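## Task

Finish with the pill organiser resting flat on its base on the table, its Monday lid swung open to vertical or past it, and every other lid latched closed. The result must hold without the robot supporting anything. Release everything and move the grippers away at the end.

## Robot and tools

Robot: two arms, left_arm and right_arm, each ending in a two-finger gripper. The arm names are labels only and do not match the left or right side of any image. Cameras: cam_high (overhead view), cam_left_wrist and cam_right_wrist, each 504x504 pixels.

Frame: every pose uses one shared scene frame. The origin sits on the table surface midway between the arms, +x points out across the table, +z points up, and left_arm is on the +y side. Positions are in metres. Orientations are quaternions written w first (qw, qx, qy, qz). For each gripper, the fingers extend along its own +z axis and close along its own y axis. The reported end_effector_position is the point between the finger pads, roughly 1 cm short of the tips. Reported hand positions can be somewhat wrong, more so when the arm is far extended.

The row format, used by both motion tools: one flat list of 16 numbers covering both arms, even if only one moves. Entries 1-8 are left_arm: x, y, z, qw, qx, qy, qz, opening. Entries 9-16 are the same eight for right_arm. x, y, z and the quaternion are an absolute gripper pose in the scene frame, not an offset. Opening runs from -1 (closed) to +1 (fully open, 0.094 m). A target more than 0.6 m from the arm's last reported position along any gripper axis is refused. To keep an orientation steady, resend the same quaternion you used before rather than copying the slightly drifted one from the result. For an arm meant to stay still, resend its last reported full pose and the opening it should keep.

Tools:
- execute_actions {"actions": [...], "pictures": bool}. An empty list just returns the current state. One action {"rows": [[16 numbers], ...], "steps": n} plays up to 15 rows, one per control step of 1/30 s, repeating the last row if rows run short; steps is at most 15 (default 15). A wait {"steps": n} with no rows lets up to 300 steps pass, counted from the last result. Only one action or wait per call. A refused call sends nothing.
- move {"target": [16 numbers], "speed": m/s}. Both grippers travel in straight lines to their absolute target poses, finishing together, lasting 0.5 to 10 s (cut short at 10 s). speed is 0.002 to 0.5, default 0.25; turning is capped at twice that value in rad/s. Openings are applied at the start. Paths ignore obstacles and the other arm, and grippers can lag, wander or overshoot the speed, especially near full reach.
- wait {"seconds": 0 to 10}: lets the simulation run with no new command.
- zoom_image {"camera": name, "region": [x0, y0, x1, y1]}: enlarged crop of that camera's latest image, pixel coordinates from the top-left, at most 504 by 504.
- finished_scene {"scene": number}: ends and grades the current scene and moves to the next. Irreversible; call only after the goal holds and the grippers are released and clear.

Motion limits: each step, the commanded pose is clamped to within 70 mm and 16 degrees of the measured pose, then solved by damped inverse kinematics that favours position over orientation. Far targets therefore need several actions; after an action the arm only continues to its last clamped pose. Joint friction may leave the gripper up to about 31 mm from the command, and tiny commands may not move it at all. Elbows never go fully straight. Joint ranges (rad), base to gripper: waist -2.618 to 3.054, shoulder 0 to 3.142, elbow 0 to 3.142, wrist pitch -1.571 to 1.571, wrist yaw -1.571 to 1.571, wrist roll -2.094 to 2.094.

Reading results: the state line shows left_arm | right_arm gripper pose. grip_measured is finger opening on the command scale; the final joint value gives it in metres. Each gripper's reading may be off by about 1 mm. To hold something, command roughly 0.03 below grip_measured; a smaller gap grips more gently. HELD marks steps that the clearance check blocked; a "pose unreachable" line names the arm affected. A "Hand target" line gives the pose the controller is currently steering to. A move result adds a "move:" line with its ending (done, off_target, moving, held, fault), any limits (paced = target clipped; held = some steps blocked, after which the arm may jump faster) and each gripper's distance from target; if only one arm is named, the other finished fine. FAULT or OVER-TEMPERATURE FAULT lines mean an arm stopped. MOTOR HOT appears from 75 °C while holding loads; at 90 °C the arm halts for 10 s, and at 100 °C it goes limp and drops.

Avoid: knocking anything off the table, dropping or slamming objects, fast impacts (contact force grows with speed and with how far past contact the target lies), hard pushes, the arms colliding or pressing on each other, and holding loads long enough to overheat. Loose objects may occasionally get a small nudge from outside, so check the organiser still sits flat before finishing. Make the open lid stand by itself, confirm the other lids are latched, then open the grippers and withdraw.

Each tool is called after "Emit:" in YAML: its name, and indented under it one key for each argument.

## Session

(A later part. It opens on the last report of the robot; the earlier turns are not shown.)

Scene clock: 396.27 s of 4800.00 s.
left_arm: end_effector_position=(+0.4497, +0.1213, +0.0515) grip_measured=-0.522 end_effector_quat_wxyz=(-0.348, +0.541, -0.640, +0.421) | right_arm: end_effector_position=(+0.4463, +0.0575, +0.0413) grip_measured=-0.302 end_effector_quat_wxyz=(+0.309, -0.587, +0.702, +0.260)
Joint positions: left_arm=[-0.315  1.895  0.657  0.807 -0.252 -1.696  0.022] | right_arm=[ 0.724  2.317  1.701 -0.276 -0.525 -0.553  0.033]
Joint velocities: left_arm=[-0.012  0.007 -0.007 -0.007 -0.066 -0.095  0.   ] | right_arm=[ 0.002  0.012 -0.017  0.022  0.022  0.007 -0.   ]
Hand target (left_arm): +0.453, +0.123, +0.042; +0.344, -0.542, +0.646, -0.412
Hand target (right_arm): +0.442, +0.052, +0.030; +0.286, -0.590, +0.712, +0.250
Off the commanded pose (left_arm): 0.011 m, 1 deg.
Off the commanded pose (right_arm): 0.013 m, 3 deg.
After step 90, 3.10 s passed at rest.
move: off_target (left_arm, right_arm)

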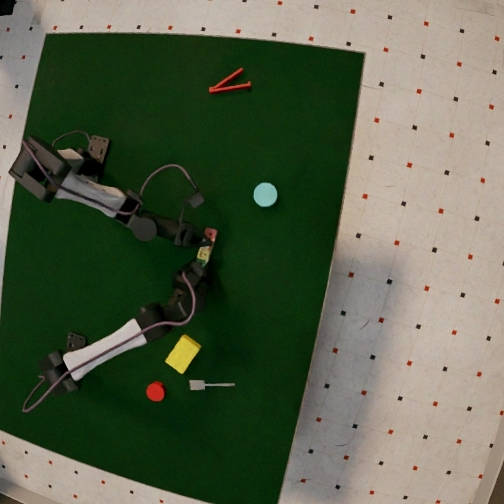

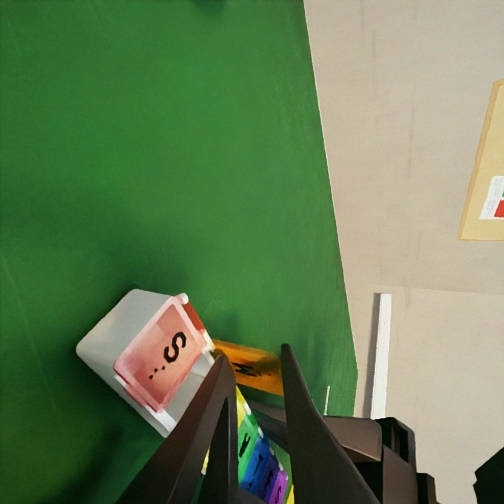

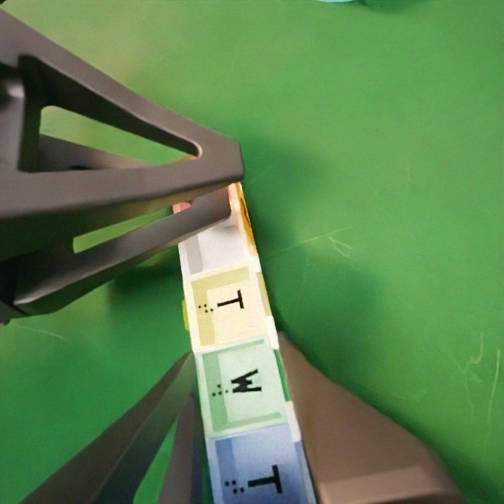

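Emit:
move:
  target: [0.463,0.123,0.048,0.345,-0.542,0.646,-0.412,-0.45, 0.442,0.052,0.030,0.285,-0.59,0.712,0.25,-0.36]
  speed: 0.02

Emit:
zoom_image:
  camera: "cam_right_wrist"
  region: [60,80,360,380]

Scene clock: 402.57 s of 4800.00 s.
left_arm: end_effector_position=(+0.4597, +0.1201, +0.0607) grip_measured=-0.453 end_effector_quat_wxyz=(-0.351, +0.538, -0.636, +0.428) | right_arm: end_effector_position=(+0.4462, +0.0575, +0.0412) grip_measured=-0.302 end_effector_quat_wxyz=(+0.309, -0.587, +0.702, +0.260)
Joint positions: left_arm=[-0.304  1.895  0.694  0.79  -0.241 -1.689  0.026] | right_arm=[ 0.724  2.317  1.701 -0.276 -0.526 -0.553  0.033]
Joint velocities: left_arm=[ 0.002  0.002  0.007  0.037 -0.037 -0.022 -0.001] | right_arm=[-0.002  0.007  0.002 -0.037 -0.007  0.007 -0.001]
Hand target (left_arm): +0.462, +0.123, +0.048; +0.345, -0.542, +0.646, -0.412
Hand target (right_arm): +0.442, +0.052, +0.030; +0.286, -0.590, +0.712, +0.250
Off the commanded pose (left_arm): 0.013 m, 2 deg.
Off the commanded pose (right_arm): 0.013 m, 3 deg.
After step 90, 1.67 s passed at rest.
move: off_target (left_arm, right_arm)

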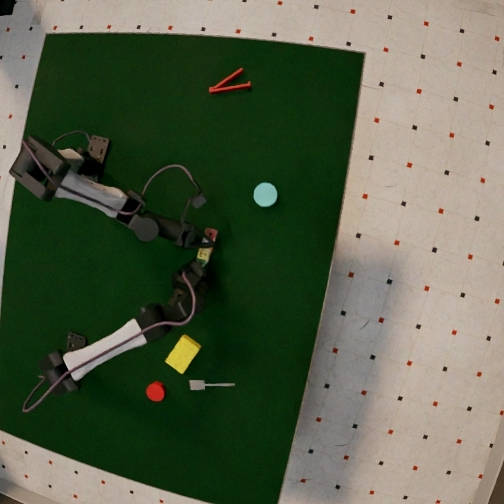

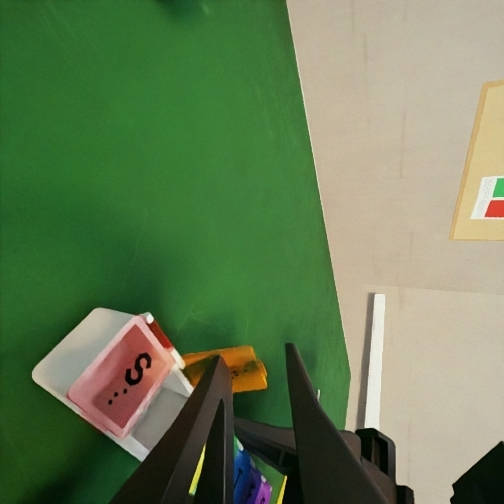

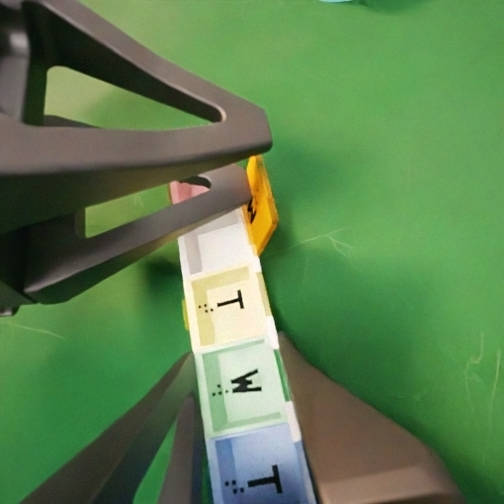

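Region (60, 80, 360, 380) of cam_right_wrist's 504x504 image, scaled by 1.680, with more detail than that image has.

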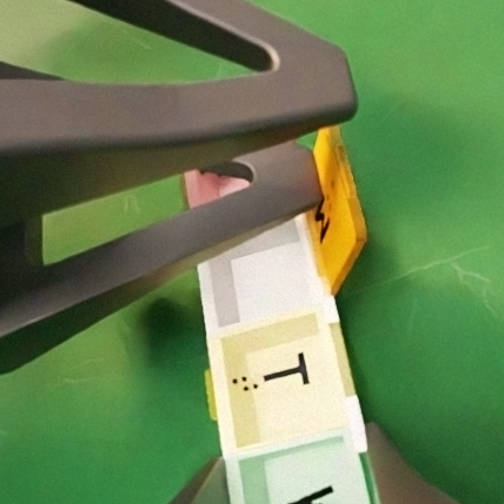

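Past upright now. Withdraw and release.

Emit:
move:
  target: [0.41,0.123,0.085,0.345,-0.542,0.646,-0.412,-0.45, 0.446,0.056,0.040,0.309,-0.587,0.702,0.26,0.4]
  speed: 0.12

Emit:
move:
  target: [0.33,0.22,0.15,0.345,-0.542,0.646,-0.412,-0.45, 0.43,-0.06,0.15,0.309,-0.587,0.702,0.26,0.4]
  speed: 0.2

Emit:
zoom_image:
  camera: "cam_high"
  region: [150,190,270,310]

Scene clock: 409.80 s of 4800.00 s.
left_arm: end_effector_position=(+0.4191, +0.1215, +0.0913) grip_measured=-0.453 end_effector_quat_wxyz=(-0.351, +0.538, -0.639, +0.423) | right_arm: end_effector_position=(+0.4462, +0.0575, +0.0412) grip_measured=+0.398 end_effector_quat_wxyz=(+0.309, -0.587, +0.702, +0.260)
Joint positions: left_arm=[-0.363  1.658  0.586  0.645 -0.298 -1.71   0.026] | right_arm=[ 0.724  2.317  1.701 -0.276 -0.526 -0.553  0.066]
Joint velocities: left_arm=[ 0.002 -0.007 -0.007 -0.081  0.037 -0.022  0.   ] | right_arm=[-0.002 -0.007 -0.002 -0.051 -0.022 -0.037  0.001]
Hand target (left_arm): +0.410, +0.123, +0.084; +0.345, -0.542, +0.646, -0.412
Hand target (right_arm): +0.446, +0.056, +0.040; +0.309, -0.587, +0.702, +0.260
Off the commanded pose (left_arm): 0.011 m, 2 deg.
Off the commanded pose (right_arm): 0.002 m, 0 deg.
After step 90, 3.13 s passed at rest.
move: off_target (left_arm)

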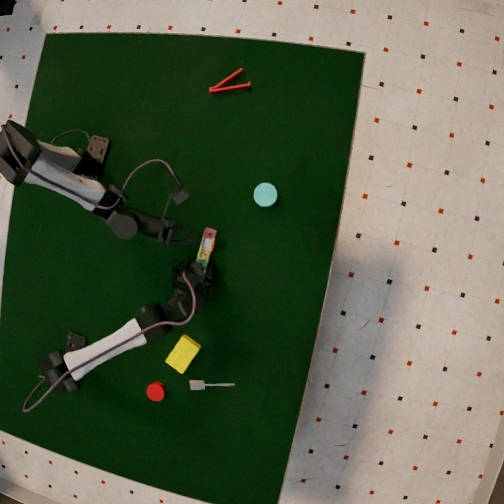

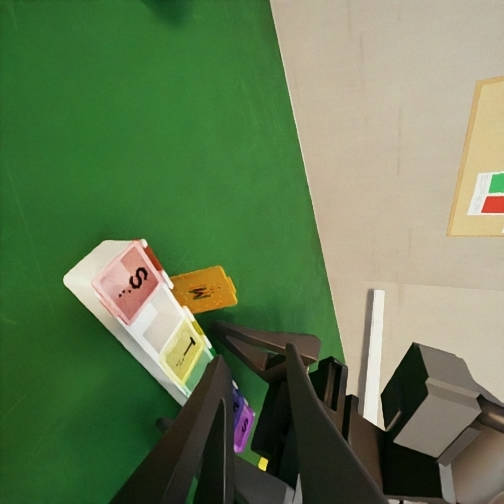

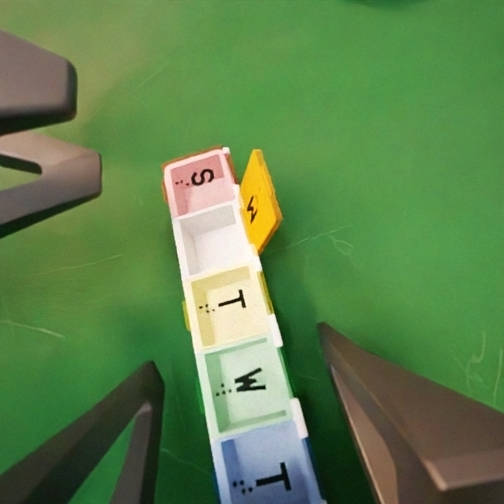

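Scene clock: 411.40 s of 4800.00 s.
left_arm: end_effector_position=(+0.3333, +0.2150, +0.1497) grip_measured=-0.453 end_effector_quat_wxyz=(-0.346, +0.542, -0.642, +0.417) | right_arm: end_effector_position=(+0.4321, -0.0603, +0.1485) grip_measured=+0.398 end_effector_quat_wxyz=(+0.312, -0.586, +0.704, +0.252)
Joint positions: left_arm=[-0.114  0.903  0.383  0.094 -0.069 -1.611  0.026] | right_arm=[ 0.519  1.936  1.566 -0.625 -0.629 -0.751  0.066]
Joint velocities: left_arm=[-0.002 -0.017  0.017  0.022 -0.066 -0.007 -0.   ] | right_arm=[-0.017 -0.012 -0.002 -0.007  0.007 -0.007 -0.   ]
Hand target (left_arm): +0.330, +0.218, +0.148; +0.344, -0.543, +0.645, -0.413
Hand target (right_arm): +0.428, -0.062, +0.148; +0.308, -0.589, +0.702, +0.256
Off the commanded pose (left_arm): 0.006 m, 1 deg.
Off the commanded pose (right_arm): 0.003 m, 1 deg.
move: done

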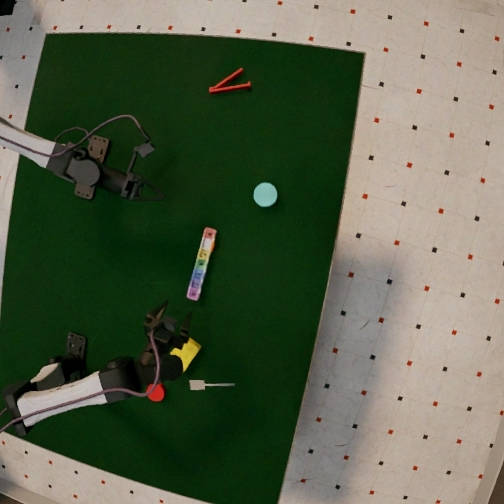

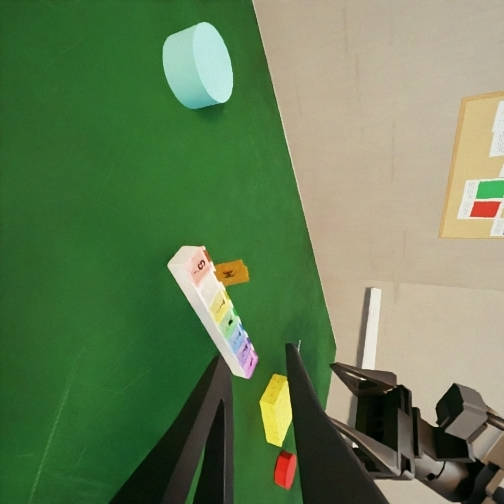

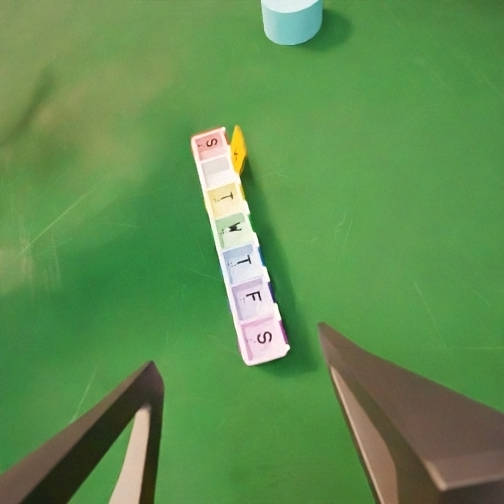

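Region (150, 190, 270, 310) of cam_high's 504x504 image, scaled by 4.200, with more detail than that image has.

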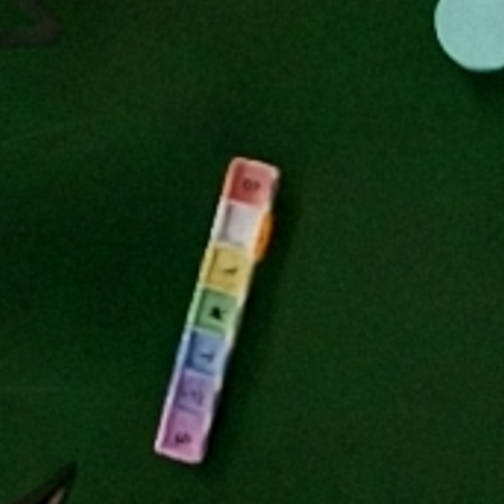

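Emit:
zoom_image:
  camera: "cam_left_wrist"
  region: [150,220,290,390]

Emit:
zoom_image:
  camera: "cam_right_wrist"
  region: [160,110,320,380]

Region (150, 220, 290, 390) of cam_left_wrist's 504x504 image, scaled by 2.965, with more detail than that image has; it fills the left 415 columns of this view, and the rest is white.

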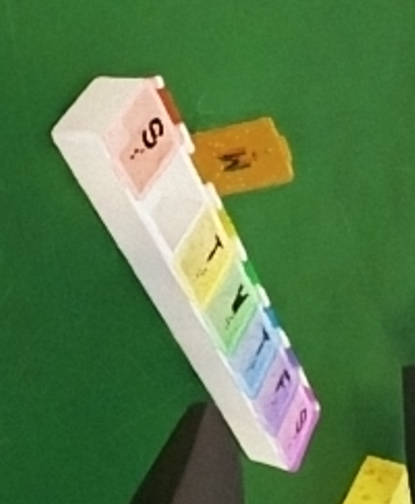

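Region (160, 110, 320, 380) of cam_right_wrist's 504x504 image, scaled by 1.867, with more detail than that image has; it fills the left 299 columns of this view, and the rest is white.

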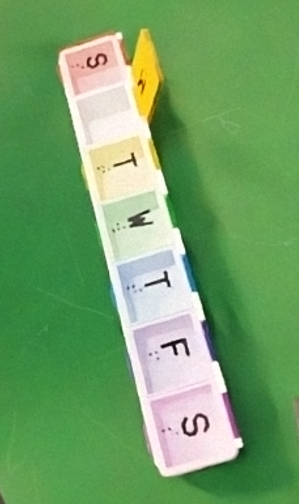

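Emit:
finished_scene:
  scene: 2

The scene is finished: the task was done.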